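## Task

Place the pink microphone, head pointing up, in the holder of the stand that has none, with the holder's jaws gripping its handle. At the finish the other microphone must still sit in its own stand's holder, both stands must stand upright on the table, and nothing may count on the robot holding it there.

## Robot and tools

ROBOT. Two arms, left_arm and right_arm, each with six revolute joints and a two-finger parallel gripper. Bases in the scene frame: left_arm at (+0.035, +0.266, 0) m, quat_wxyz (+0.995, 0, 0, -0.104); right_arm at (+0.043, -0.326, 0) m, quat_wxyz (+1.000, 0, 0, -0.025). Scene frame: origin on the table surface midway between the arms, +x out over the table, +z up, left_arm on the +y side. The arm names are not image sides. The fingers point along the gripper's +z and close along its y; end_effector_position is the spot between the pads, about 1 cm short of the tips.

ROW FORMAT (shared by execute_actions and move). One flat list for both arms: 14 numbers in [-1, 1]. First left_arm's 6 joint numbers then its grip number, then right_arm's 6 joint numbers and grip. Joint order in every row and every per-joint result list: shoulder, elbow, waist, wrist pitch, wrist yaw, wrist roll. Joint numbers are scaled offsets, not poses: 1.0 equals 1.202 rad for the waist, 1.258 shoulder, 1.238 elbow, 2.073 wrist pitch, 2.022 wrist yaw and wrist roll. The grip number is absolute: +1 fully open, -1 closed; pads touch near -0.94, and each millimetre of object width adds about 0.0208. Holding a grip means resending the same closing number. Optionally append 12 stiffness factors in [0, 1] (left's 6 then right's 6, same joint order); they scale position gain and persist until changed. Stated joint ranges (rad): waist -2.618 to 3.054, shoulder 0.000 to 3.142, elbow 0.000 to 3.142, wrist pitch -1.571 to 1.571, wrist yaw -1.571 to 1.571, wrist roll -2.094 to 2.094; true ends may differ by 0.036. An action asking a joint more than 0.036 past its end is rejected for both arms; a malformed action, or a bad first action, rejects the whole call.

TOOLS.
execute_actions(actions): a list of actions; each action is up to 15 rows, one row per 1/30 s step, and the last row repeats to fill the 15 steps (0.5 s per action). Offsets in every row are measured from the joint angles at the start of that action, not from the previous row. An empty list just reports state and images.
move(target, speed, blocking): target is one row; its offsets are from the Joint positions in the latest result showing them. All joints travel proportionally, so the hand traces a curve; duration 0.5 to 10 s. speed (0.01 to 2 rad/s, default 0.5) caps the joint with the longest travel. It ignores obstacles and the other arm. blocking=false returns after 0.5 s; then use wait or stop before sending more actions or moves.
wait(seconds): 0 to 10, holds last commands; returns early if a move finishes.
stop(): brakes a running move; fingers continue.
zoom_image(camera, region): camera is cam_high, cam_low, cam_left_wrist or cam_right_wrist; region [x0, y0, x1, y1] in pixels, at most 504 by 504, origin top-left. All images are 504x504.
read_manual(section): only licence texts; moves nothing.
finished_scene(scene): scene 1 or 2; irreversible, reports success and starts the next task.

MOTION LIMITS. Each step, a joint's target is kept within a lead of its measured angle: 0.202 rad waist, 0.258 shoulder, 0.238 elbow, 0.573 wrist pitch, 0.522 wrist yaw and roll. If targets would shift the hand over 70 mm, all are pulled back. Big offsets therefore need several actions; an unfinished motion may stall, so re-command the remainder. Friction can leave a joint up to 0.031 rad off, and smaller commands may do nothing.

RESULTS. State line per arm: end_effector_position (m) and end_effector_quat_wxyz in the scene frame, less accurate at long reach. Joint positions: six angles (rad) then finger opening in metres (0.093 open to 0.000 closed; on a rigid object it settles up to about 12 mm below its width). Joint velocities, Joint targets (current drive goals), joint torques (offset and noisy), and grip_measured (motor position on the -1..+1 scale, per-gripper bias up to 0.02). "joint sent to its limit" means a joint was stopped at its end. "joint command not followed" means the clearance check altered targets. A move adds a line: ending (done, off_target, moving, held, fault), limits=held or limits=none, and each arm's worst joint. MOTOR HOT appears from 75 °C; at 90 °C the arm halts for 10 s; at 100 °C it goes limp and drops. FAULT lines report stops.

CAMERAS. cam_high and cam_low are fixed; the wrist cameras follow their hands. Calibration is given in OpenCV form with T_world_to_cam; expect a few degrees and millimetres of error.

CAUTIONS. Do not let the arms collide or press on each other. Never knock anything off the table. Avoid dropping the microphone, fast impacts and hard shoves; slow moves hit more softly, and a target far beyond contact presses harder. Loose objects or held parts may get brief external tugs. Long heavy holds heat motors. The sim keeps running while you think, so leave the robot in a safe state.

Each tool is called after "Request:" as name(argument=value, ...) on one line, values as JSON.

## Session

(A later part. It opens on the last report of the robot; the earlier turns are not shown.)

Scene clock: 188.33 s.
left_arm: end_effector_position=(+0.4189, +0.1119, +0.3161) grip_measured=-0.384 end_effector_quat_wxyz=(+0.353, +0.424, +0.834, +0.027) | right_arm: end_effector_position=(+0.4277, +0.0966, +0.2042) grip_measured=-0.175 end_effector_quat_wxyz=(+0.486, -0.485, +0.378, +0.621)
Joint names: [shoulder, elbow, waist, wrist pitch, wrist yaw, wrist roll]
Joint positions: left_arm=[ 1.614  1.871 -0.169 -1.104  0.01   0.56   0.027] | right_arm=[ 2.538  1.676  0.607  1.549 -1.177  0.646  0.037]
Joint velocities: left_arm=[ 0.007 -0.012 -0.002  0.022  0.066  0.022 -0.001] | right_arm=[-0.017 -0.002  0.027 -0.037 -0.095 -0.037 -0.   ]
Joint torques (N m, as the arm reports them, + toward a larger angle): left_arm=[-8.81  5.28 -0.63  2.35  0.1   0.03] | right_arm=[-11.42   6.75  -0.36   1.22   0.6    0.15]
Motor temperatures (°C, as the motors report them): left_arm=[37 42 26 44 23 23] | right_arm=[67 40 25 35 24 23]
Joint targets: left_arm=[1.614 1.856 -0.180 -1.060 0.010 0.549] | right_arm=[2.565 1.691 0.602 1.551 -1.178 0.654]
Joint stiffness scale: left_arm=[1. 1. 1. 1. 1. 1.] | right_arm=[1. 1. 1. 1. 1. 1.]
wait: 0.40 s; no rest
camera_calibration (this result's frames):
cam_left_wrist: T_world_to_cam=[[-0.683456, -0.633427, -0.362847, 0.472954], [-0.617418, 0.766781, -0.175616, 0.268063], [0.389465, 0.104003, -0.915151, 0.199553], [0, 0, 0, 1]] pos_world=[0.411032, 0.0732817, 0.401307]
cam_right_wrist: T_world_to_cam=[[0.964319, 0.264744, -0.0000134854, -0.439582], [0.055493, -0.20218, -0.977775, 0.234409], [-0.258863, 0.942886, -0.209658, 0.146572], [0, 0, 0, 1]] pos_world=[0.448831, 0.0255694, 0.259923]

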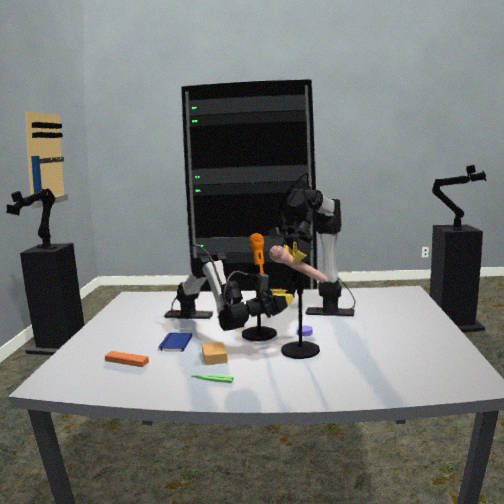

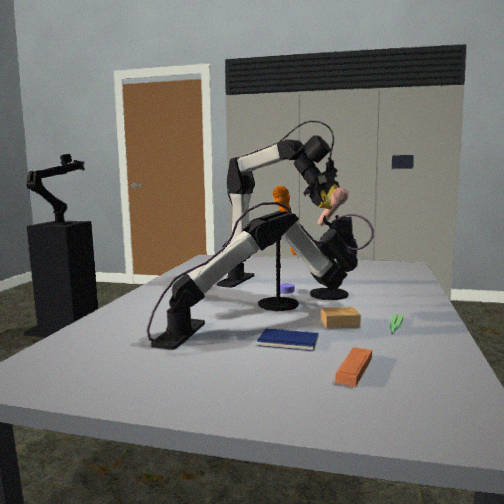

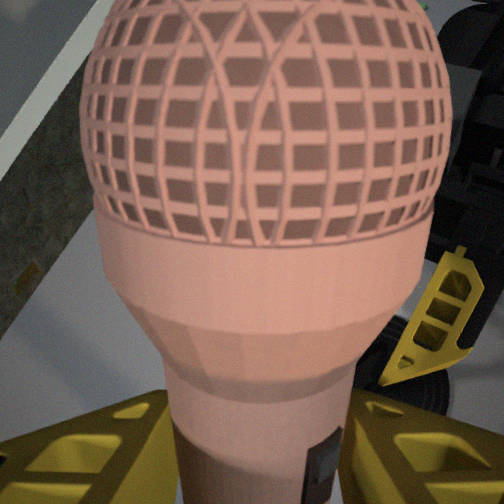

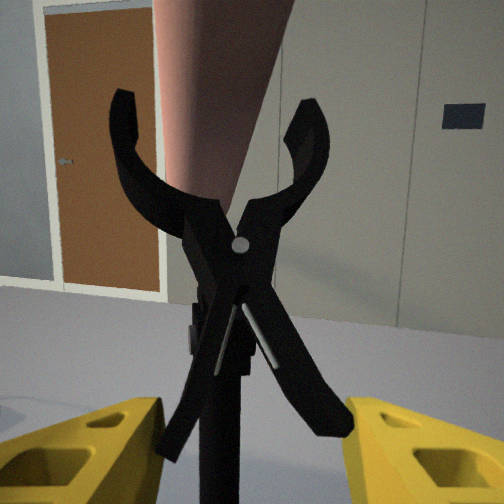

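Request:
execute_actions(actions=[])

Scene clock: 195.97 s.
left_arm: end_effector_position=(+0.4192, +0.1118, +0.3163) grip_measured=-0.384 end_effector_quat_wxyz=(+0.354, +0.423, +0.834, +0.027) | right_arm: end_effector_position=(+0.4277, +0.0966, +0.2042) grip_measured=-0.175 end_effector_quat_wxyz=(+0.486, -0.485, +0.378, +0.621)
Joint names: [shoulder, elbow, waist, wrist pitch, wrist yaw, wrist roll]
Joint positions: left_arm=[ 1.614  1.871 -0.169 -1.102  0.01   0.558  0.027] | right_arm=[ 2.538  1.676  0.607  1.549 -1.177  0.646  0.037]
Joint velocities: left_arm=[-0.007  0.012 -0.007 -0.11   0.051 -0.051  0.   ] | right_arm=[-0.007 -0.012  0.012 -0.066  0.051 -0.066  0.   ]
Joint torques (N m, as the arm reports them, + toward a larger angle): left_arm=[-8.77  5.25 -0.62  2.36  0.1   0.04] | right_arm=[-11.43   6.68  -0.44   1.23   0.6    0.12]
Motor temperatures (°C, as the motors report them): left_arm=[37 42 26 45 23 23] | right_arm=[67 40 25 35 24 23]
Joint targets: left_arm=[1.614 1.856 -0.180 -1.060 0.010 0.549] | right_arm=[2.565 1.691 0.602 1.551 -1.178 0.654]
Joint stiffness scale: left_arm=[1. 1. 1. 1. 1. 1.] | right_arm=[1. 1. 1. 1. 1. 1.]
camera_calibration (this result's frames):
cam_left_wrist: T_world_to_cam=[[-0.682358, -0.63475, -0.362603, 0.472765], [-0.618111, 0.765812, -0.1774, 0.269307], [0.39029, 0.103079, -0.914903, 0.199367], [0, 0, 0, 1]] pos_world=[0.411245, 0.0732984, 0.401602]
cam_right_wrist: T_world_to_cam=[[0.964319, 0.264744, -0.0000134854, -0.439582], [0.055493, -0.20218, -0.977775, 0.234409], [-0.258863, 0.942886, -0.209658, 0.146572], [0, 0, 0, 1]] pos_world=[0.448831, 0.0255694, 0.259923]

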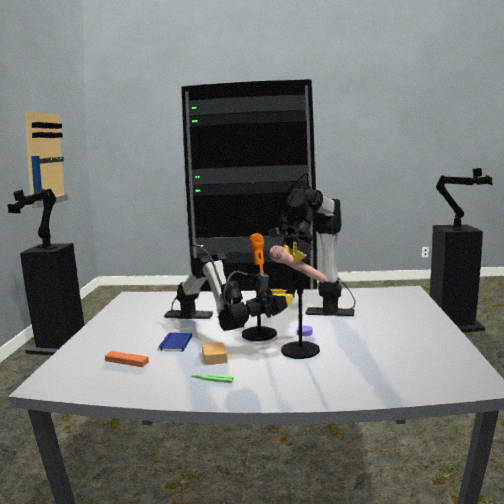

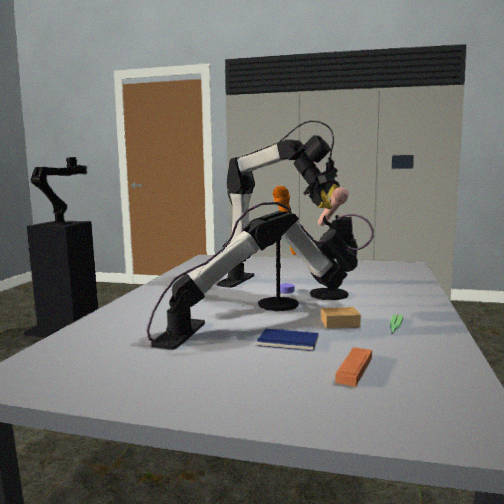

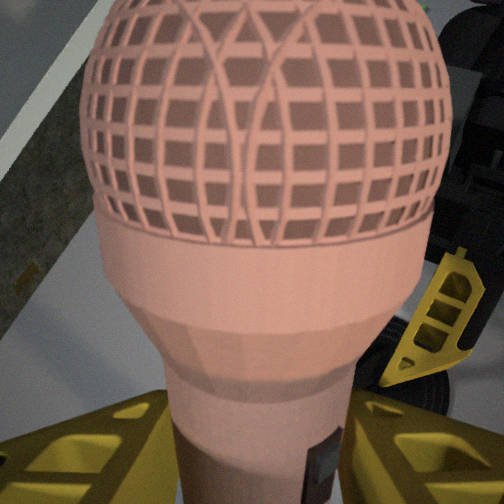

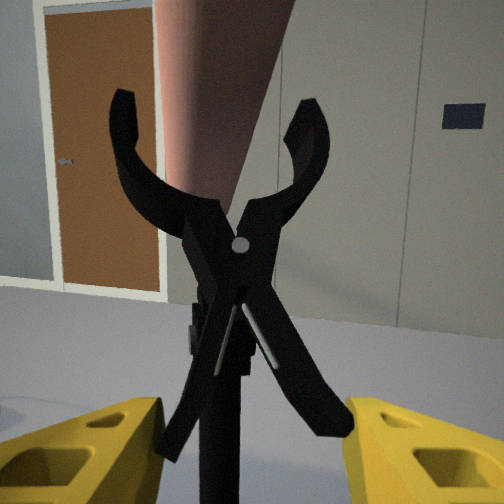

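Request:
move(target=[0.011,-0.0788,-0.0278,0.0577,0,-0.0114,-0.6,0.022,0.012,-0.004,0.001,0,0.003,-0.18], speed=0.12)

Scene clock: 202.17 s.
left_arm: end_effector_position=(+0.4235, +0.1003, +0.2979) grip_measured=-0.384 end_effector_quat_wxyz=(+0.353, +0.426, +0.832, +0.021) | right_arm: end_effector_position=(+0.4277, +0.0966, +0.2043) grip_measured=-0.175 end_effector_quat_wxyz=(+0.487, -0.486, +0.377, +0.620)
Joint names: [shoulder, elbow, waist, wrist pitch, wrist yaw, wrist roll]
Joint positions: left_arm=[ 1.614  1.792 -0.19  -1.025  0.01   0.545  0.027] | right_arm=[ 2.538  1.676  0.607  1.549 -1.177  0.642  0.037]
Joint velocities: left_arm=[-0.037  0.002  0.002  0.022 -0.007  0.007 -0.001] | right_arm=[-0.012  0.007 -0.017  0.095 -0.007 -0.022  0.001]
Joint torques (N m, as the arm reports them, + toward a larger angle): left_arm=[-7.72  5.25 -0.66  2.34  0.1   0.04] | right_arm=[-11.42   6.67  -0.38   1.21   0.6    0.16]
Motor temperatures (°C, as the motors report them): left_arm=[37 41 26 45 23 23] | right_arm=[68 41 25 35 24 23]
Joint targets: left_arm=[1.628 1.774 -0.202 -0.983 0.010 0.535] | right_arm=[2.566 1.691 0.602 1.551 -1.177 0.652]
Joint stiffness scale: left_arm=[1. 1. 1. 1. 1. 1.] | right_arm=[1. 1. 1. 1. 1. 1.]
move: off_target (left_arm, right_arm); limits=none; left_arm: farthest joint: the wrist pitch, 0.043 radians from its target (0.120 radians at the start); right_arm: farthest joint: the shoulder, 0.028 radians from its target (0.028 radians at the start)
camera_calibration (this result's frames):
cam_left_wrist: T_world_to_cam=[[-0.691671, -0.629497, -0.354012, 0.462651], [-0.610436, 0.771521, -0.179229, 0.274204], [0.385952, 0.0921343, -0.917907, 0.185778], [0, 0, 0, 1]] pos_world=[0.415685, 0.0625669, 0.383456]
cam_right_wrist: T_world_to_cam=[[0.964658, 0.263473, 0.00398691, -0.440473], [0.0589637, -0.201089, -0.977797, 0.232858], [-0.256822, 0.943475, -0.209517, 0.145631], [0, 0, 0, 1]] pos_world=[0.448577, 0.0254786, 0.259956]

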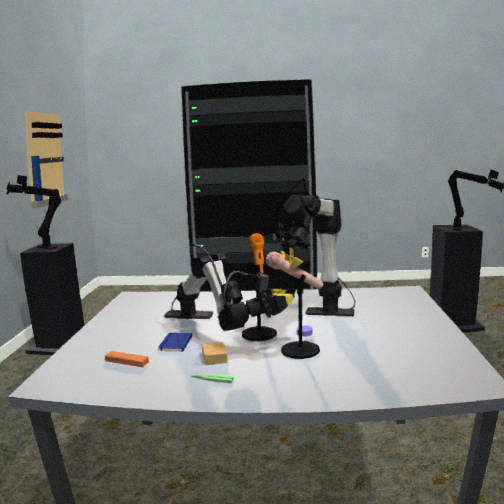

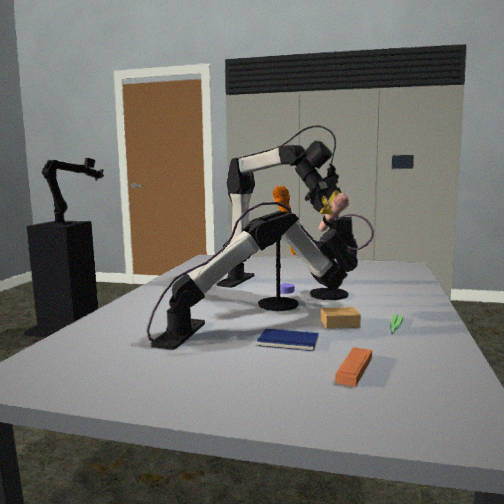

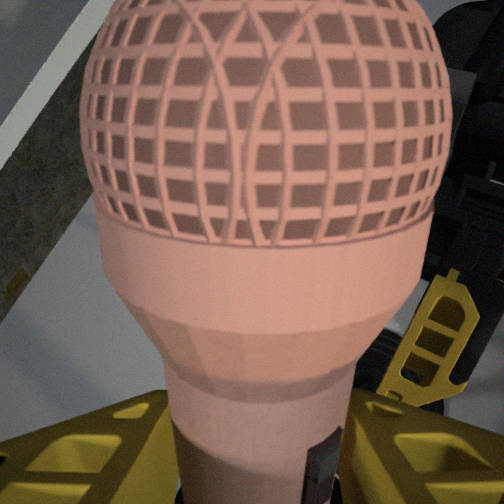

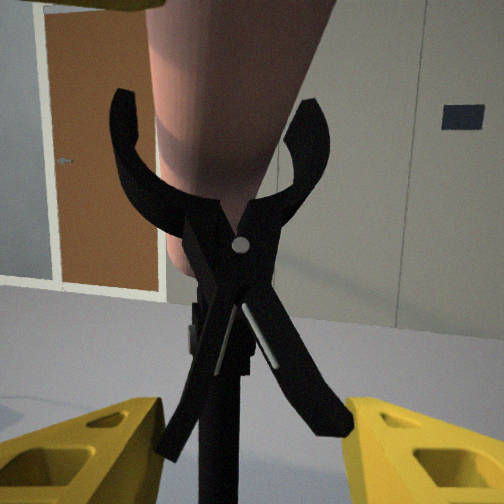

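Request:
move(target=[0.011,-0.0385,-0.015,0.0292,0,-0.006,-0.6,0.022,0.012,-0.004,0.001,0,0.004,-0.18], speed=0.1)

Scene clock: 208.27 s.
left_arm: end_effector_position=(+0.4233, +0.0977, +0.2890) grip_measured=-0.384 end_effector_quat_wxyz=(+0.348, +0.429, +0.834, +0.019) | right_arm: end_effector_position=(+0.4277, +0.0966, +0.2043) grip_measured=-0.175 end_effector_quat_wxyz=(+0.488, -0.487, +0.376, +0.619)
Joint names: [shoulder, elbow, waist, wrist pitch, wrist yaw, wrist roll]
Joint positions: left_arm=[ 1.614  1.762 -0.196 -1.007  0.01   0.542  0.027] | right_arm=[ 2.538  1.676  0.607  1.549 -1.177  0.639  0.037]
Joint velocities: left_arm=[-0.007 -0.007  0.002 -0.007 -0.051 -0.022  0.001] | right_arm=[-0.012 -0.002  0.002 -0.037 -0.007 -0.007 -0.001]
Joint torques (N m, as the arm reports them, + toward a larger angle): left_arm=[-7.79  5.35 -0.64  2.3   0.1   0.03] | right_arm=[-11.32   6.68  -0.42   1.23   0.61   0.17]
Motor temperatures (°C, as the motors report them): left_arm=[37 41 27 45 23 23] | right_arm=[68 41 25 35 24 23]
Joint targets: left_arm=[1.628 1.744 -0.208 -0.965 0.010 0.532] | right_arm=[2.566 1.691 0.602 1.551 -1.177 0.650]
Joint stiffness scale: left_arm=[1. 1. 1. 1. 1. 1.] | right_arm=[1. 1. 1. 1. 1. 1.]
move: off_target (left_arm, right_arm); limits=none; left_arm: farthest joint: the wrist pitch, 0.043 radians from its target (0.061 radians at the start); right_arm: farthest joint: the shoulder, 0.028 radians from its target (0.028 radians at the start)
camera_calibration (this result's frames):
cam_left_wrist: T_world_to_cam=[[-0.698308, -0.625596, -0.347844, 0.458278], [-0.609297, 0.774542, -0.169825, 0.271034], [0.375662, 0.0933499, -0.922043, 0.183411], [0, 0, 0, 1]] pos_world=[0.416259, 0.0596482, 0.374551]
cam_right_wrist: T_world_to_cam=[[0.964794, 0.262933, 0.00620644, -0.440932], [0.0609578, -0.200595, -0.977776, 0.231953], [-0.255845, 0.943731, -0.209561, 0.145198], [0, 0, 0, 1]] pos_world=[0.448417, 0.025437, 0.259962]

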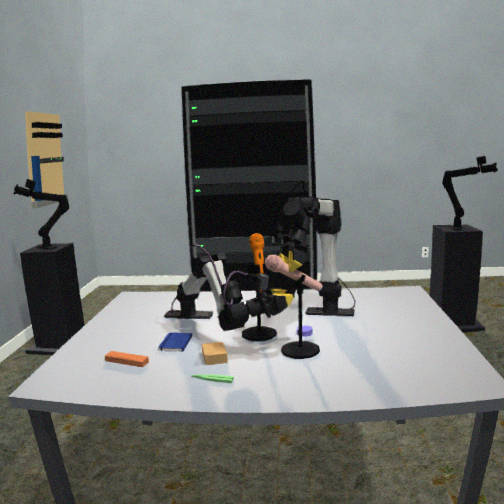

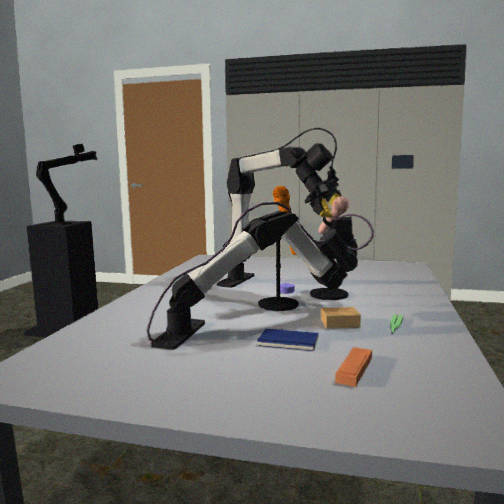

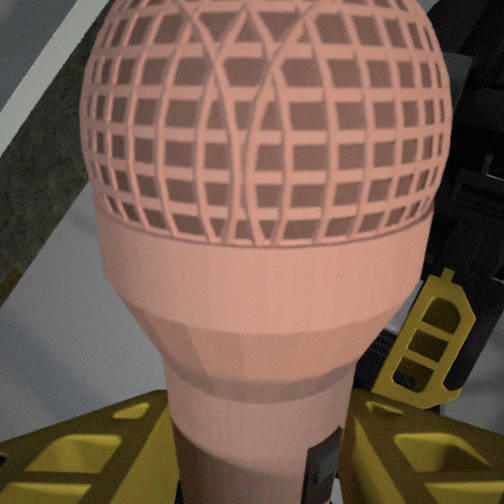

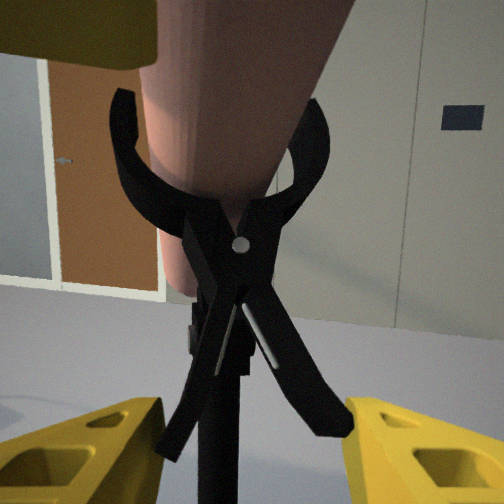

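Request:
zoom_image(camera="cam_high", region=[255, 235, 335, 315])

Region (255, 235, 335, 315) of cam_high's 504x504 image, scaled by 6.300, with more detail than that image has.

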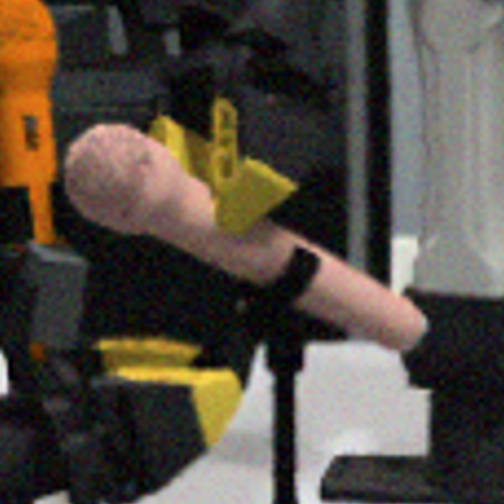

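Request:
execute_actions(actions=[[[0.011,-0.0145,-0.01,0.0203,0,-0.005,-0.6,0.022,0.012,-0.004,0.001,0,0.005,-0.16],[0.011,-0.0145,-0.01,0.0203,0,-0.005,-0.6,0.022,0.012,-0.004,0.001,0,0.005,-0.14],[0.011,-0.0145,-0.01,0.0203,0,-0.005,-0.6,0.022,0.012,-0.004,0.001,0,0.005,-0.12],[0.011,-0.0145,-0.01,0.0203,0,-0.005,-0.6,0.022,0.012,-0.004,0.001,0,0.005,-0.1],[0.011,-0.0145,-0.01,0.0203,0,-0.005,-0.6,0.022,0.012,-0.004,0.001,0,0.005,-0.08],[0.011,-0.0145,-0.01,0.0203,0,-0.005,-0.6,0.022,0.012,-0.004,0.001,0,0.005,-0.06],[0.011,-0.0145,-0.01,0.0203,0,-0.005,-0.6,0.022,0.012,-0.004,0.001,0,0.005,-0.04],[0.011,-0.0145,-0.01,0.0203,0,-0.005,-0.6,0.022,0.012,-0.004,0.001,0,0.005,-0.02],[0.011,-0.0145,-0.01,0.0203,0,-0.005,-0.6,0.022,0.012,-0.004,0.001,0,0.005,0],[0.011,-0.0145,-0.01,0.0203,0,-0.005,-0.6,0.022,0.012,-0.004,0.001,0,0.005,0.02],[0.011,-0.0145,-0.01,0.0203,0,-0.005,-0.6,0.022,0.012,-0.004,0.001,0,0.005,0.04],[0.011,-0.0145,-0.01,0.0203,0,-0.005,-0.6,0.022,0.012,-0.004,0.001,0,0.005,0.06]]])

Scene clock: 214.13 s.
left_arm: end_effector_position=(+0.4242, +0.0975, +0.2898) grip_measured=-0.384 end_effector_quat_wxyz=(+0.350, +0.428, +0.833, +0.020) | right_arm: end_effector_position=(+0.4272, +0.0960, +0.2059) grip_measured=+0.060 end_effector_quat_wxyz=(+0.489, -0.485, +0.375, +0.621)
Joint names: [shoulder, elbow, waist, wrist pitch, wrist yaw, wrist roll]
Joint positions: left_arm=[ 1.614  1.762 -0.196 -1.002  0.009  0.542  0.027] | right_arm=[ 2.538  1.676  0.607  1.561 -1.174  0.651  0.048]
Joint velocities: left_arm=[-0.002 -0.002 -0.007  0.051 -0.037  0.022 -0.001] | right_arm=[-0.007 -0.007 -0.002 -0.051  0.037 -0.022 -0.001]
Joint torques (N m, as the arm reports them, + toward a larger angle): left_arm=[-7.74  5.32 -0.62  2.25  0.12  0.03] | right_arm=[-11.36   6.77  -0.4    1.06   0.55   0.02]
Motor temperatures (°C, as the motors report them): left_arm=[37 40 27 46 23 23] | right_arm=[69 41 25 35 24 23]
Joint targets: left_arm=[1.628 1.744 -0.208 -0.965 0.010 0.532] | right_arm=[2.566 1.691 0.602 1.551 -1.177 0.649]
Joint stiffness scale: left_arm=[1. 1. 1. 1. 1. 1.] | right_arm=[1. 1. 1. 1. 1. 1.]
camera_calibration (this result's frames):
cam_left_wrist: T_world_to_cam=[[-0.695787, -0.626884, -0.350567, 0.458975], [-0.60945, 0.773566, -0.173684, 0.273111], [0.380066, 0.0928058, -0.920292, 0.181471], [0, 0, 0, 1]] pos_world=[0.416826, 0.0596127, 0.375343]
cam_right_wrist: T_world_to_cam=[[0.964657, 0.263443, 0.00588915, -0.440236], [0.0593287, -0.195362, -0.978935, 0.233878], [-0.256743, 0.944686, -0.204087, 0.145086], [0, 0, 0, 1]] pos_world=[0.448051, 0.0246068, 0.261154]

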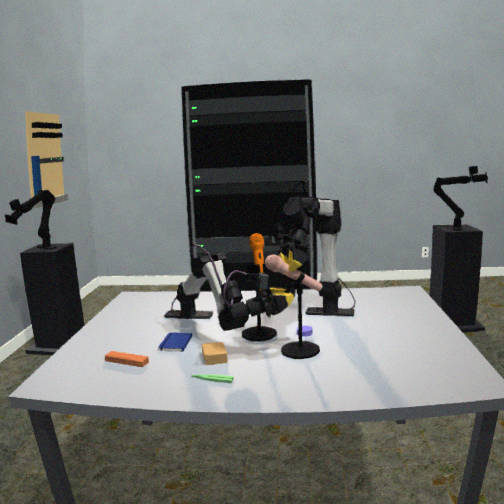

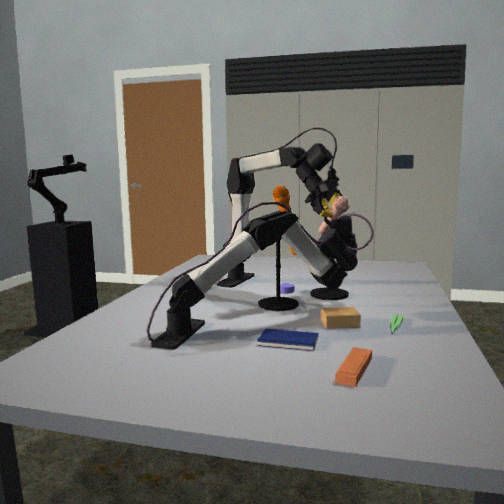

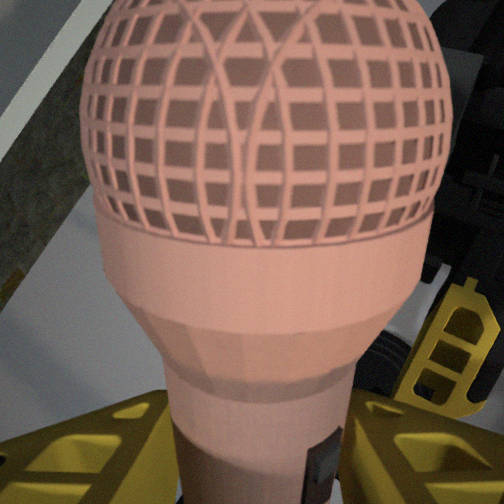

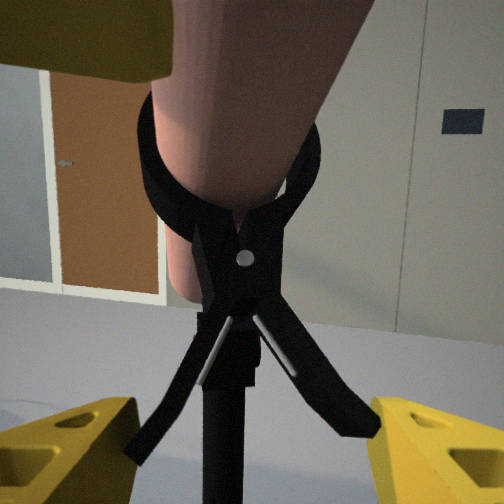

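Request:
execute_actions(actions=[[[0.011,-0.0145,-0.01,0.018,0,-0.005,-0.6,0.022,0.012,-0.004,-0.005,0,0,0.08],[0.011,-0.0145,-0.01,0.018,0,-0.005,-0.6,0.022,0.012,-0.004,-0.005,0,0,0.1],[0.011,-0.0145,-0.01,0.018,0,-0.005,-0.6,0.022,0.012,-0.004,-0.005,0,0,0.12],[0.011,-0.0145,-0.01,0.018,0,-0.005,-0.6,0.022,0.012,-0.004,-0.005,0,0,0.14],[0.011,-0.0145,-0.01,0.018,0,-0.005,-0.6,0.022,0.012,-0.004,-0.005,0,0,0.17],[0.011,-0.0145,-0.01,0.018,0,-0.005,-0.6,0.022,0.012,-0.004,-0.005,0,0,0.2],[0.011,-0.0145,-0.01,0.018,0,-0.005,-0.6,0.022,0.012,-0.004,-0.005,0,0,0.24],[0.011,-0.0145,-0.01,0.018,0,-0.005,-0.6,0.022,0.012,-0.004,-0.005,0,0,0.28],[0.011,-0.0145,-0.01,0.018,0,-0.005,-0.6,0.022,0.012,-0.004,-0.005,0,0,0.33],[0.011,-0.0145,-0.01,0.018,0,-0.005,-0.6,0.022,0.012,-0.004,-0.005,0,0,0.38],[0.011,-0.0145,-0.01,0.018,0,-0.005,-0.6,0.022,0.012,-0.004,-0.005,0,0,0.44],[0.011,-0.0145,-0.01,0.018,0,-0.005,-0.6,0.022,0.012,-0.004,-0.005,0,0,0.5]]])

Scene clock: 220.13 s.
left_arm: end_effector_position=(+0.4253, +0.0985, +0.2903) grip_measured=-0.384 end_effector_quat_wxyz=(+0.351, +0.426, +0.834, +0.023) | right_arm: end_effector_position=(+0.4274, +0.0959, +0.2061) grip_measured=+0.498 end_effector_quat_wxyz=(+0.490, -0.484, +0.375, +0.621)
Joint names: [shoulder, elbow, waist, wrist pitch, wrist yaw, wrist roll]
Joint positions: left_arm=[ 1.614  1.762 -0.196 -0.999  0.001  0.539  0.027] | right_arm=[ 2.539  1.676  0.607  1.564 -1.171  0.653  0.069]
Joint velocities: left_arm=[-0.002 -0.012 -0.002 -0.007  0.037  0.037 -0.   ] | right_arm=[ 0.012 -0.012 -0.007  0.037  0.037 -0.022 -0.001]
Joint torques (N m, as the arm reports them, + toward a larger angle): left_arm=[-7.79  5.32 -0.68  2.25  0.18  0.05] | right_arm=[-11.39   6.66  -0.31   1.04   0.6    0.02]
Motor temperatures (°C, as the motors report them): left_arm=[37 40 27 46 23 23] | right_arm=[69 41 25 34 24 23]
Joint targets: left_arm=[1.628 1.744 -0.208 -0.965 0.009 0.532] | right_arm=[2.566 1.691 0.602 1.551 -1.174 0.651]
Joint stiffness scale: left_arm=[1. 1. 1. 1. 1. 1.] | right_arm=[1. 1. 1. 1. 1. 1.]
camera_calibration (this result's frames):
cam_left_wrist: T_world_to_cam=[[-0.689848, -0.630654, -0.355507, 0.459785], [-0.613815, 0.769886, -0.174659, 0.275647], [0.38385, 0.0977276, -0.91821, 0.178774], [0, 0, 0, 1]] pos_world=[0.417756, 0.0602772, 0.375753]
cam_right_wrist: T_world_to_cam=[[0.965073, 0.26192, 0.00574375, -0.440397], [0.0582846, -0.193278, -0.979411, 0.234378], [-0.255417, 0.945538, -0.201793, 0.144135], [0, 0, 0, 1]] pos_world=[0.448169, 0.0243635, 0.261168]

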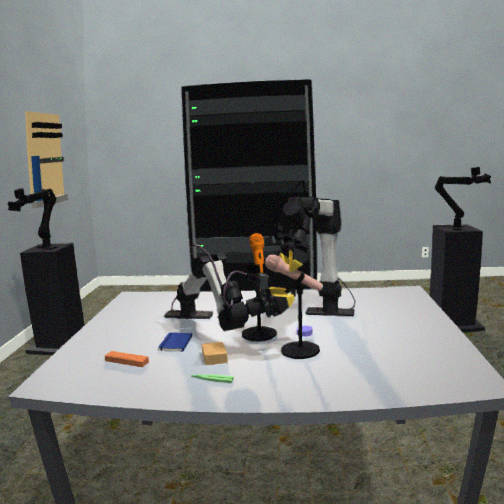

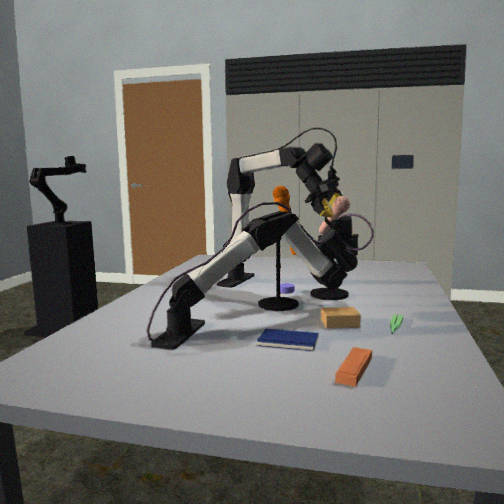

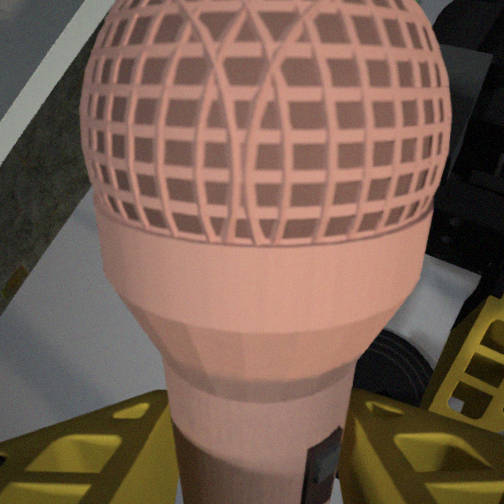

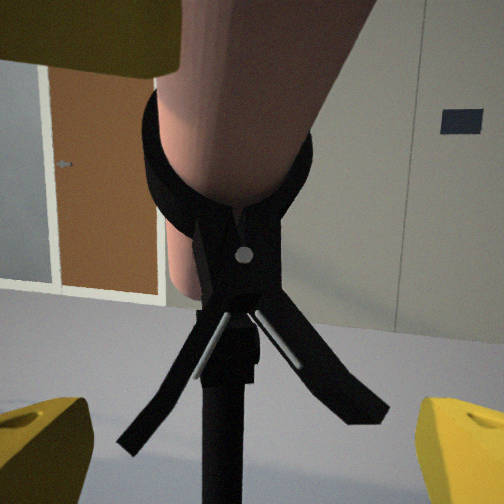

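Request:
move(target=[0.008,-0.008,-0.005,0.014,0,-0.002,-0.6,-0.165,-0.205,-0.133,-0.09,-0.044,-0.1,0.5], speed=0.35)

Scene clock: 228.57 s.
left_arm: end_effector_position=(+0.4249, +0.0994, +0.2896) grip_measured=-0.384 end_effector_quat_wxyz=(+0.349, +0.425, +0.835, +0.025) | right_arm: end_effector_position=(+0.4565, +0.0215, +0.2136) grip_measured=+0.498 end_effector_quat_wxyz=(+0.515, -0.492, +0.425, +0.559)
Joint names: [shoulder, elbow, waist, wrist pitch, wrist yaw, wrist roll]
Joint positions: left_arm=[ 1.614  1.762 -0.196 -1.003 -0.003  0.539  0.027] | right_arm=[ 2.338  1.451  0.449  1.398 -1.248  0.457  0.069]
Joint velocities: left_arm=[ 0.012  0.007  0.012  0.022 -0.051  0.051  0.   ] | right_arm=[-0.002 -0.022  0.022 -0.007 -0.022  0.007 -0.   ]
Joint torques (N m, as the arm reports them, + toward a larger angle): left_arm=[-8.16  5.88 -0.28  2.23  0.13  0.09] | right_arm=[-12.54   3.54  -0.1    1.16   0.36  -0.01]
Motor temperatures (°C, as the motors report them): left_arm=[37 40 27 46 23 23] | right_arm=[70 41 25 34 24 23]
Joint targets: left_arm=[1.624 1.752 -0.202 -0.970 0.001 0.535] | right_arm=[2.331 1.422 0.447 1.378 -1.260 0.451]
Joint stiffness scale: left_arm=[1. 1. 1. 1. 1. 1.] | right_arm=[1. 1. 1. 1. 1. 1.]
move: off_target (left_arm, right_arm); limits=none; left_arm: farthest joint: the wrist pitch, 0.033 radians from its target (0.029 radians at the start); right_arm: farthest joint: the elbow, 0.028 radians from its target (0.254 radians at the start)
camera_calibration (this result's frames):
cam_left_wrist: T_world_to_cam=[[-0.688891, -0.631214, -0.356367, 0.459751], [-0.616626, 0.768757, -0.169662, 0.274395], [0.381053, 0.102867, -0.918813, 0.179083], [0, 0, 0, 1]] pos_world=[0.417678, 0.0608368, 0.374938]
cam_right_wrist: T_world_to_cam=[[0.990952, 0.131574, 0.0265141, -0.462474], [0.0641997, -0.291172, -0.954514, 0.219742], [-0.117869, 0.947579, -0.296985, 0.180896], [0, 0, 0, 1]] pos_world=[0.465504, -0.0465812, 0.275732]

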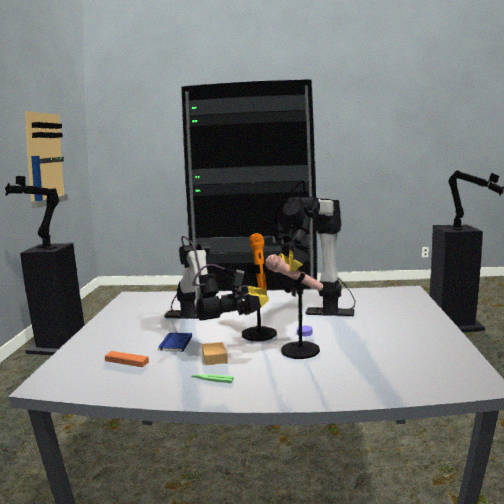

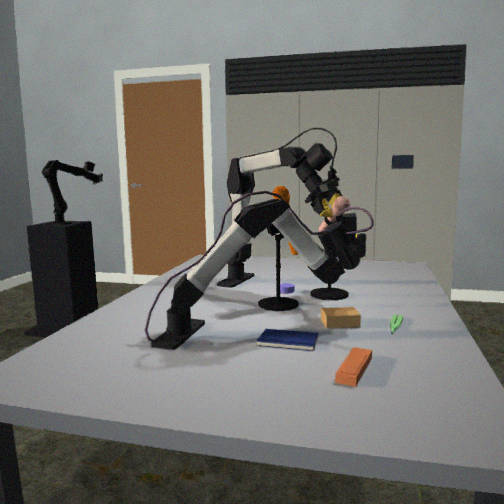

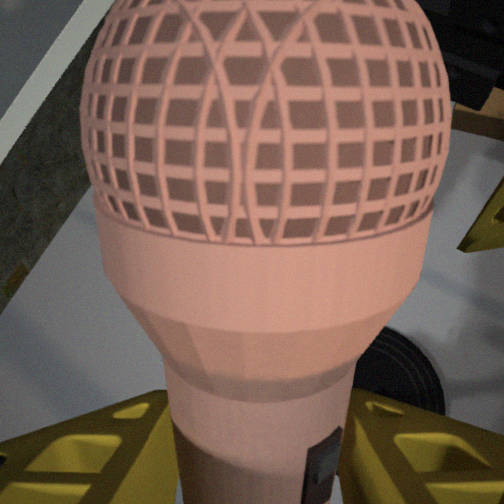

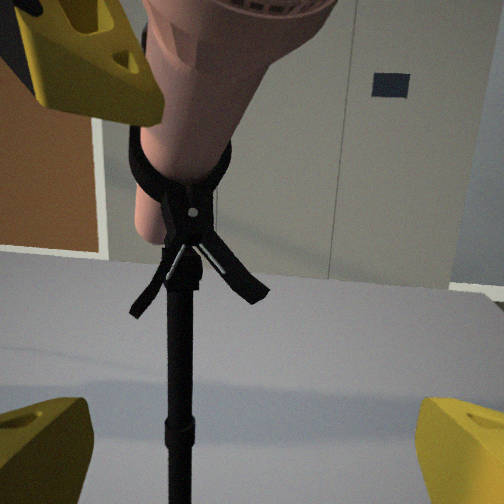

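Request:
execute_actions(actions=[[[0.008,-0.008,-0.005,0.016,0,-0.002,-0.4,0,-0.018,0,-0.008,-0.004,0,0.5],[0.008,-0.007,-0.004,0.015,0,-0.002,-0.37,0.002,-0.016,0,-0.007,-0.004,0,0.5],[0.007,-0.007,-0.004,0.014,0,-0.002,-0.34,0.004,-0.014,0,-0.006,-0.003,0,0.5],[0.007,-0.006,-0.003,0.013,0,-0.001,-0.31,0.006,-0.012,0,-0.005,-0.003,0,0.5],[0.006,-0.006,-0.003,0.012,0,-0.001,-0.28,0.008,-0.012,0,-0.005,-0.002,0,0.5],[0.006,-0.005,-0.002,0.01,0,-0.001,-0.26,0.01,-0.012,0,-0.005,-0.002,0,0.5],[0.005,-0.005,-0.002,0.009,0,0,-0.24,0.01,-0.012,0,-0.005,-0.002,0,0.5],[0.005,-0.004,-0.001,0.008,0,0,-0.22,0.01,-0.012,0,-0.005,-0.002,0,0.5],[0.005,-0.004,-0.001,0.007,0,0,-0.2,0.01,-0.012,0,-0.005,-0.002,0,0.5],[0.005,-0.004,0,0.006,0,0,-0.18,0.01,-0.012,0,-0.005,-0.002,0,0.5],[0.005,-0.004,0,0.005,0,0,-0.16,0.01,-0.012,0,-0.005,-0.002,0,0.5],[0.005,-0.004,0,0.004,0,0,-0.14,0.01,-0.012,0,-0.005,-0.002,0,0.5],[0.005,-0.004,0,0.003,0,0,-0.12,0.01,-0.012,0,-0.005,-0.002,0,0.5],[0.005,-0.004,0,0.002,0,0,-0.08,0.01,-0.012,0,-0.005,-0.002,0,0.5],[0.005,-0.004,0,0.002,0,0,-0.03,0.01,-0.012,0,-0.005,-0.002,0,0.5]]])

Scene clock: 233.00 s.
left_arm: end_effector_position=(+0.4252, +0.0993, +0.2899) grip_measured=-0.052 end_effector_quat_wxyz=(+0.350, +0.425, +0.834, +0.025) | right_arm: end_effector_position=(+0.4565, +0.0216, +0.2135) grip_measured=+0.498 end_effector_quat_wxyz=(+0.515, -0.492, +0.425, +0.559)
Joint names: [shoulder, elbow, waist, wrist pitch, wrist yaw, wrist roll]
Joint positions: left_arm=[ 1.614  1.762 -0.196 -1.001 -0.003  0.539  0.043] | right_arm=[ 2.338  1.451  0.449  1.398 -1.248  0.456  0.069]
Joint velocities: left_arm=[-0.007 -0.002 -0.007  0.007  0.095 -0.037  0.041] | right_arm=[-0.012 -0.002 -0.012  0.007 -0.081  0.007 -0.   ]
Joint torques (N m, as the arm reports them, + toward a larger angle): left_arm=[-8.58  6.25  0.1   1.92  0.1   0.12] | right_arm=[-11.22   4.52   0.13   1.29   0.49   0.03]
Motor temperatures (°C, as the motors report them): left_arm=[37 40 27 46 23 23] | right_arm=[71 40 25 34 24 23]
Joint targets: left_arm=[1.620 1.757 -0.196 -0.998 -0.003 0.539] | right_arm=[2.351 1.436 0.449 1.388 -1.252 0.457]
Joint stiffness scale: left_arm=[1. 1. 1. 1. 1. 1.] | right_arm=[1. 1. 1. 1. 1. 1.]
camera_calibration (this result's frames):
cam_left_wrist: T_world_to_cam=[[-0.688266, -0.631482, -0.357101, 0.459967], [-0.616327, 0.768629, -0.17132, 0.275116], [0.382663, 0.102178, -0.91822, 0.178465], [0, 0, 0, 1]] pos_world=[0.417849, 0.0607636, 0.375258]
cam_right_wrist: T_world_to_cam=[[0.990911, 0.131793, 0.0269484, -0.462517], [0.0647102, -0.291382, -0.954416, 0.219428], [-0.117933, 0.947485, -0.297262, 0.180954], [0, 0, 0, 1]] pos_world=[0.465455, -0.0465573, 0.27568]

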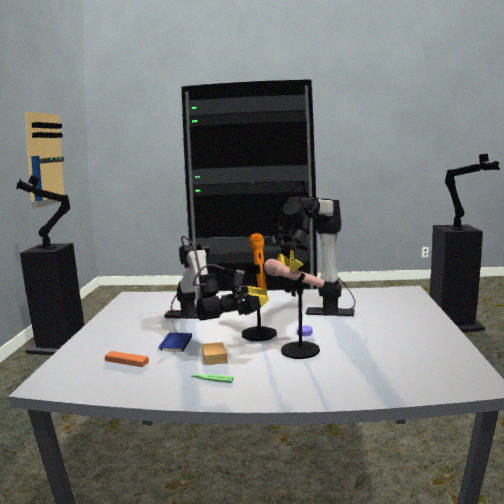

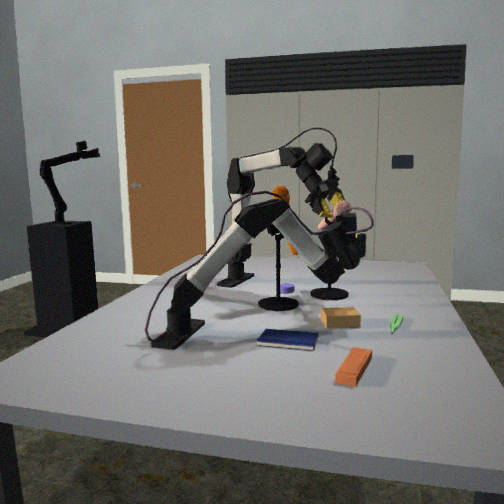

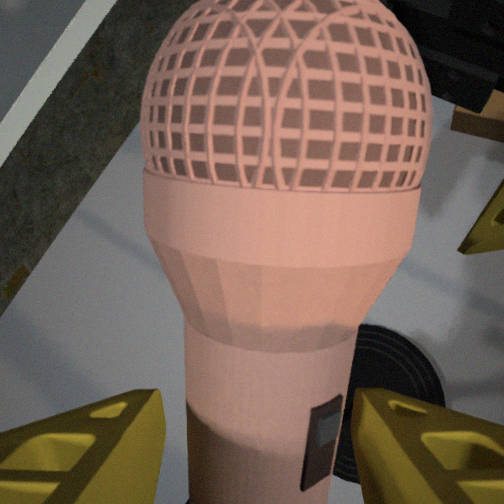

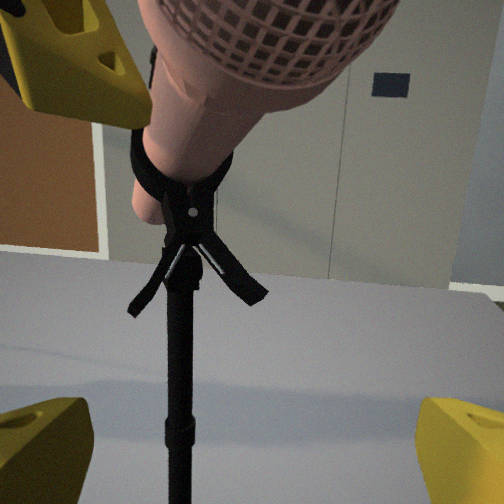

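Request:
zoom_image(camera="cam_high", region=[255, 235, 335, 315])

Request:
execute_actions(actions=[])

Region (255, 235, 335, 315) of cam_high's 504x504 image, scaled by 6.300, with more detail than that image has.

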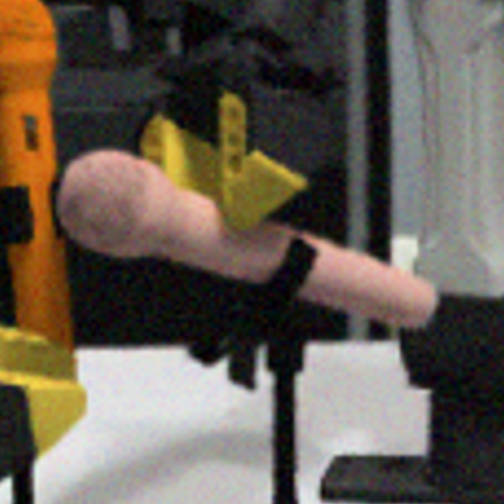

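Scene clock: 234.07 s.
left_arm: end_effector_position=(+0.4252, +0.0993, +0.2899) grip_measured=-0.032 end_effector_quat_wxyz=(+0.350, +0.425, +0.834, +0.025) | right_arm: end_effector_position=(+0.4565, +0.0216, +0.2135) grip_measured=+0.498 end_effector_quat_wxyz=(+0.515, -0.492, +0.425, +0.559)
Joint names: [shoulder, elbow, waist, wrist pitch, wrist yaw, wrist roll]
Joint positions: left_arm=[ 1.614  1.762 -0.196 -1.001 -0.003  0.539  0.044] | right_arm=[ 2.338  1.451  0.449  1.398 -1.248  0.456  0.069]
Joint velocities: left_arm=[ 0.002 -0.007 -0.022  0.022 -0.037  0.051 -0.001] | right_arm=[ 0.002  0.007 -0.027  0.037 -0.022  0.022  0.001]
Joint torques (N m, as the arm reports them, + toward a larger angle): left_arm=[-8.53  6.27  0.13  1.91  0.09  0.13] | right_arm=[-11.22   4.6    0.05   1.27   0.46   0.06]
Motor temperatures (°C, as the motors report them): left_arm=[37 40 27 46 23 23] | right_arm=[71 40 25 34 24 23]
Joint targets: left_arm=[1.620 1.757 -0.196 -0.998 -0.003 0.539] | right_arm=[2.351 1.436 0.449 1.388 -1.252 0.457]
Joint stiffness scale: left_arm=[1. 1. 1. 1. 1. 1.] | right_arm=[1. 1. 1. 1. 1. 1.]
camera_calibration (this result's frames):
cam_left_wrist: T_world_to_cam=[[-0.688266, -0.631482, -0.357101, 0.459967], [-0.616327, 0.768629, -0.17132, 0.275116], [0.382663, 0.102178, -0.91822, 0.178465], [0, 0, 0, 1]] pos_world=[0.417849, 0.0607636, 0.375258]
cam_right_wrist: T_world_to_cam=[[0.990911, 0.131793, 0.0269484, -0.462517], [0.0647102, -0.291382, -0.954416, 0.219428], [-0.117933, 0.947485, -0.297262, 0.180954], [0, 0, 0, 1]] pos_world=[0.465455, -0.0465573, 0.27568]

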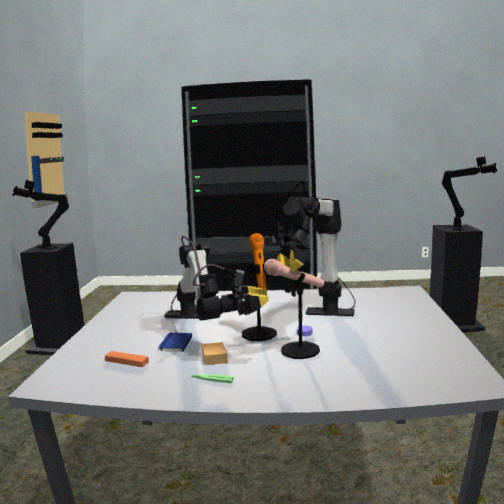

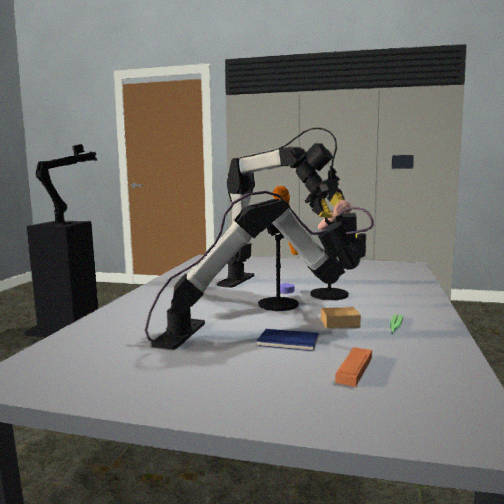

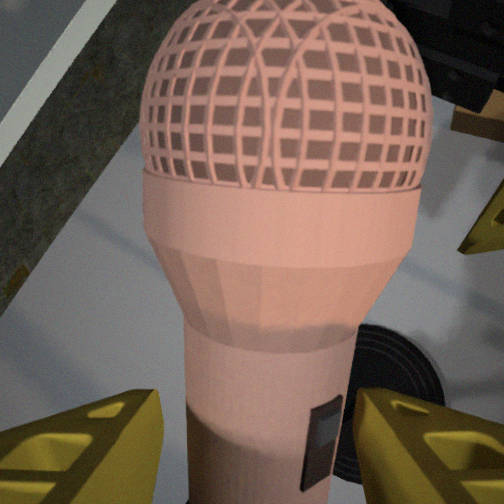

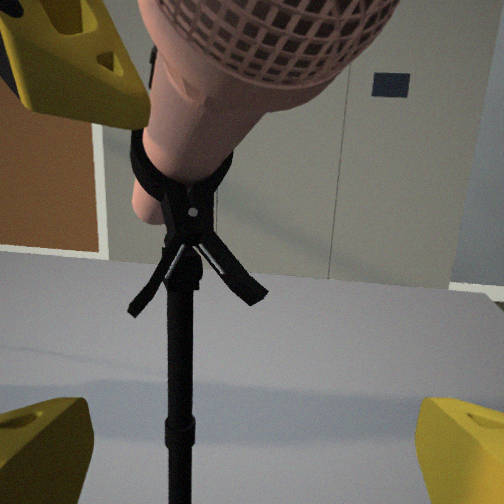

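Request:
move(target=[-0.066,0.107,0,-0.084,0,0,0.6,0.01,-0.012,0,-0.005,-0.002,0,0.5], speed=0.3)

Scene clock: 239.53 s.
left_arm: end_effector_position=(+0.3931, +0.1130, +0.3375) grip_measured=+0.598 end_effector_quat_wxyz=(+0.366, +0.422, +0.829, +0.026) | right_arm: end_effector_position=(+0.4565, +0.0216, +0.2135) grip_measured=+0.498 end_effector_quat_wxyz=(+0.515, -0.492, +0.425, +0.559)
Joint names: [shoulder, elbow, waist, wrist pitch, wrist yaw, wrist roll]
Joint positions: left_arm=[ 1.54   1.875 -0.196 -1.153 -0.003  0.539  0.074] | right_arm=[ 2.338  1.451  0.449  1.398 -1.248  0.456  0.069]
Joint velocities: left_arm=[ 0.002  0.007  0.012 -0.037 -0.11   0.037  0.001] | right_arm=[ 0.002  0.002 -0.012 -0.007  0.095  0.007 -0.002]
Joint torques (N m, as the arm reports them, + toward a larger angle): left_arm=[-8.51  7.49  0.15  1.71  0.09  0.13] | right_arm=[-11.26   4.56   0.11   1.27   0.47   0.02]
Motor temperatures (°C, as the motors report them): left_arm=[37 40 27 45 23 23] | right_arm=[71 40 25 34 24 23]
Joint targets: left_arm=[1.531 1.894 -0.196 -1.175 -0.003 0.539] | right_arm=[2.351 1.436 0.449 1.388 -1.252 0.456]
Joint stiffness scale: left_arm=[1. 1. 1. 1. 1. 1.] | right_arm=[1. 1. 1. 1. 1. 1.]
move: off_target (left_arm); limits=none; left_arm: farthest joint: the wrist pitch, 0.022 radians from its target (0.174 radians at the start); right_arm: farthest joint: the elbow, 0.015 radians from its target (0.015 radians at the start)
camera_calibration (this result's frames):
cam_left_wrist: T_world_to_cam=[[-0.676528, -0.636505, -0.370366, 0.463967], [-0.610309, 0.766053, -0.201707, 0.261108], [0.412108, 0.0895772, -0.906721, 0.218986], [0, 0, 0, 1]] pos_world=[0.382997, 0.0756784, 0.423064]
cam_right_wrist: T_world_to_cam=[[0.990911, 0.131793, 0.0269484, -0.462517], [0.0647102, -0.291382, -0.954416, 0.219428], [-0.117933, 0.947485, -0.297262, 0.180954], [0, 0, 0, 1]] pos_world=[0.465455, -0.0465573, 0.27568]

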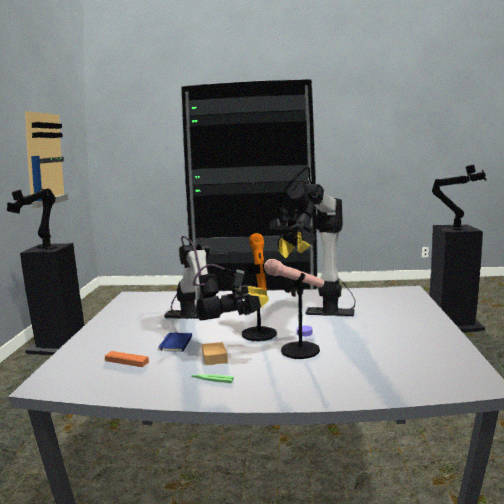

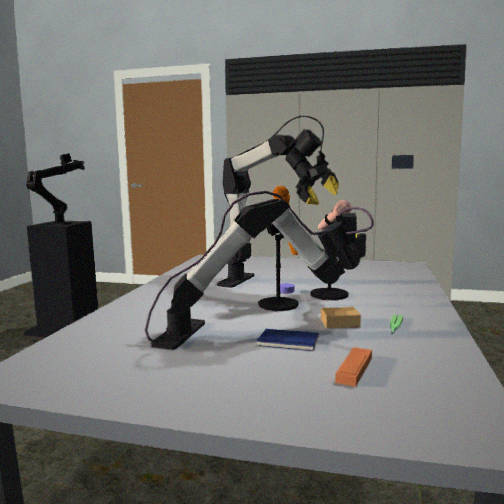

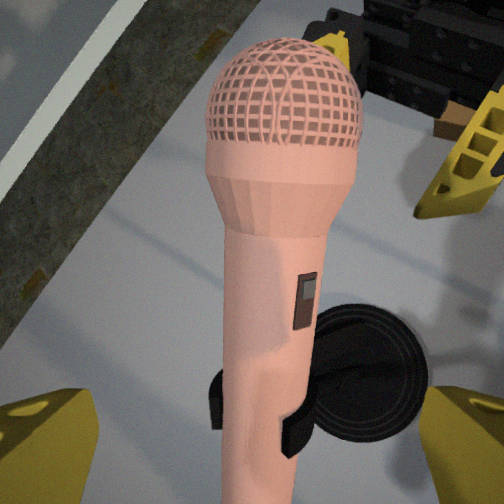

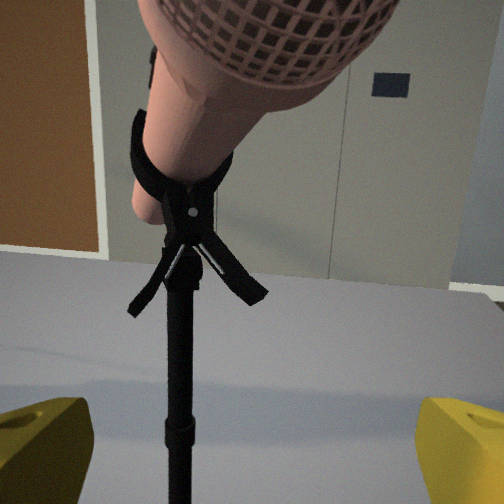

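Request:
zoom_image(camera="cam_high", region=[225, 225, 345, 365])

Request:
zoom_image(camera="cam_left_wrist", region=[170, 310, 370, 504])

Region (225, 225, 345, 365) of cam_high's 504x504 image, scaled by 3.600, with more detail than that image has; it fills the left 432 columns of this view, and the rest is white.

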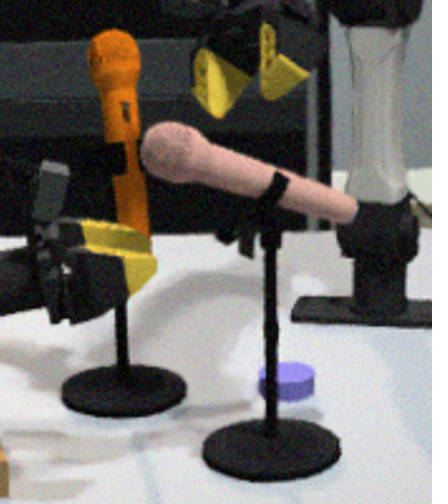

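Region (170, 310, 370, 504) of cam_left_wrist's 504x504 image, scaled by 2.520, with more detail than that image has; it fills the top 489 rows of this view, and the rest is white.

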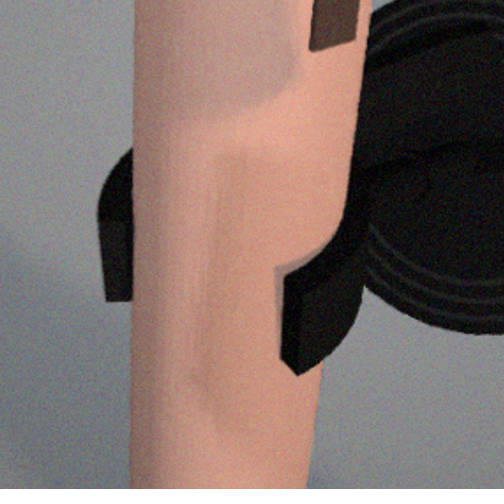

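Request:
finished_scene(scene=2)

The scene is finished: the task was done.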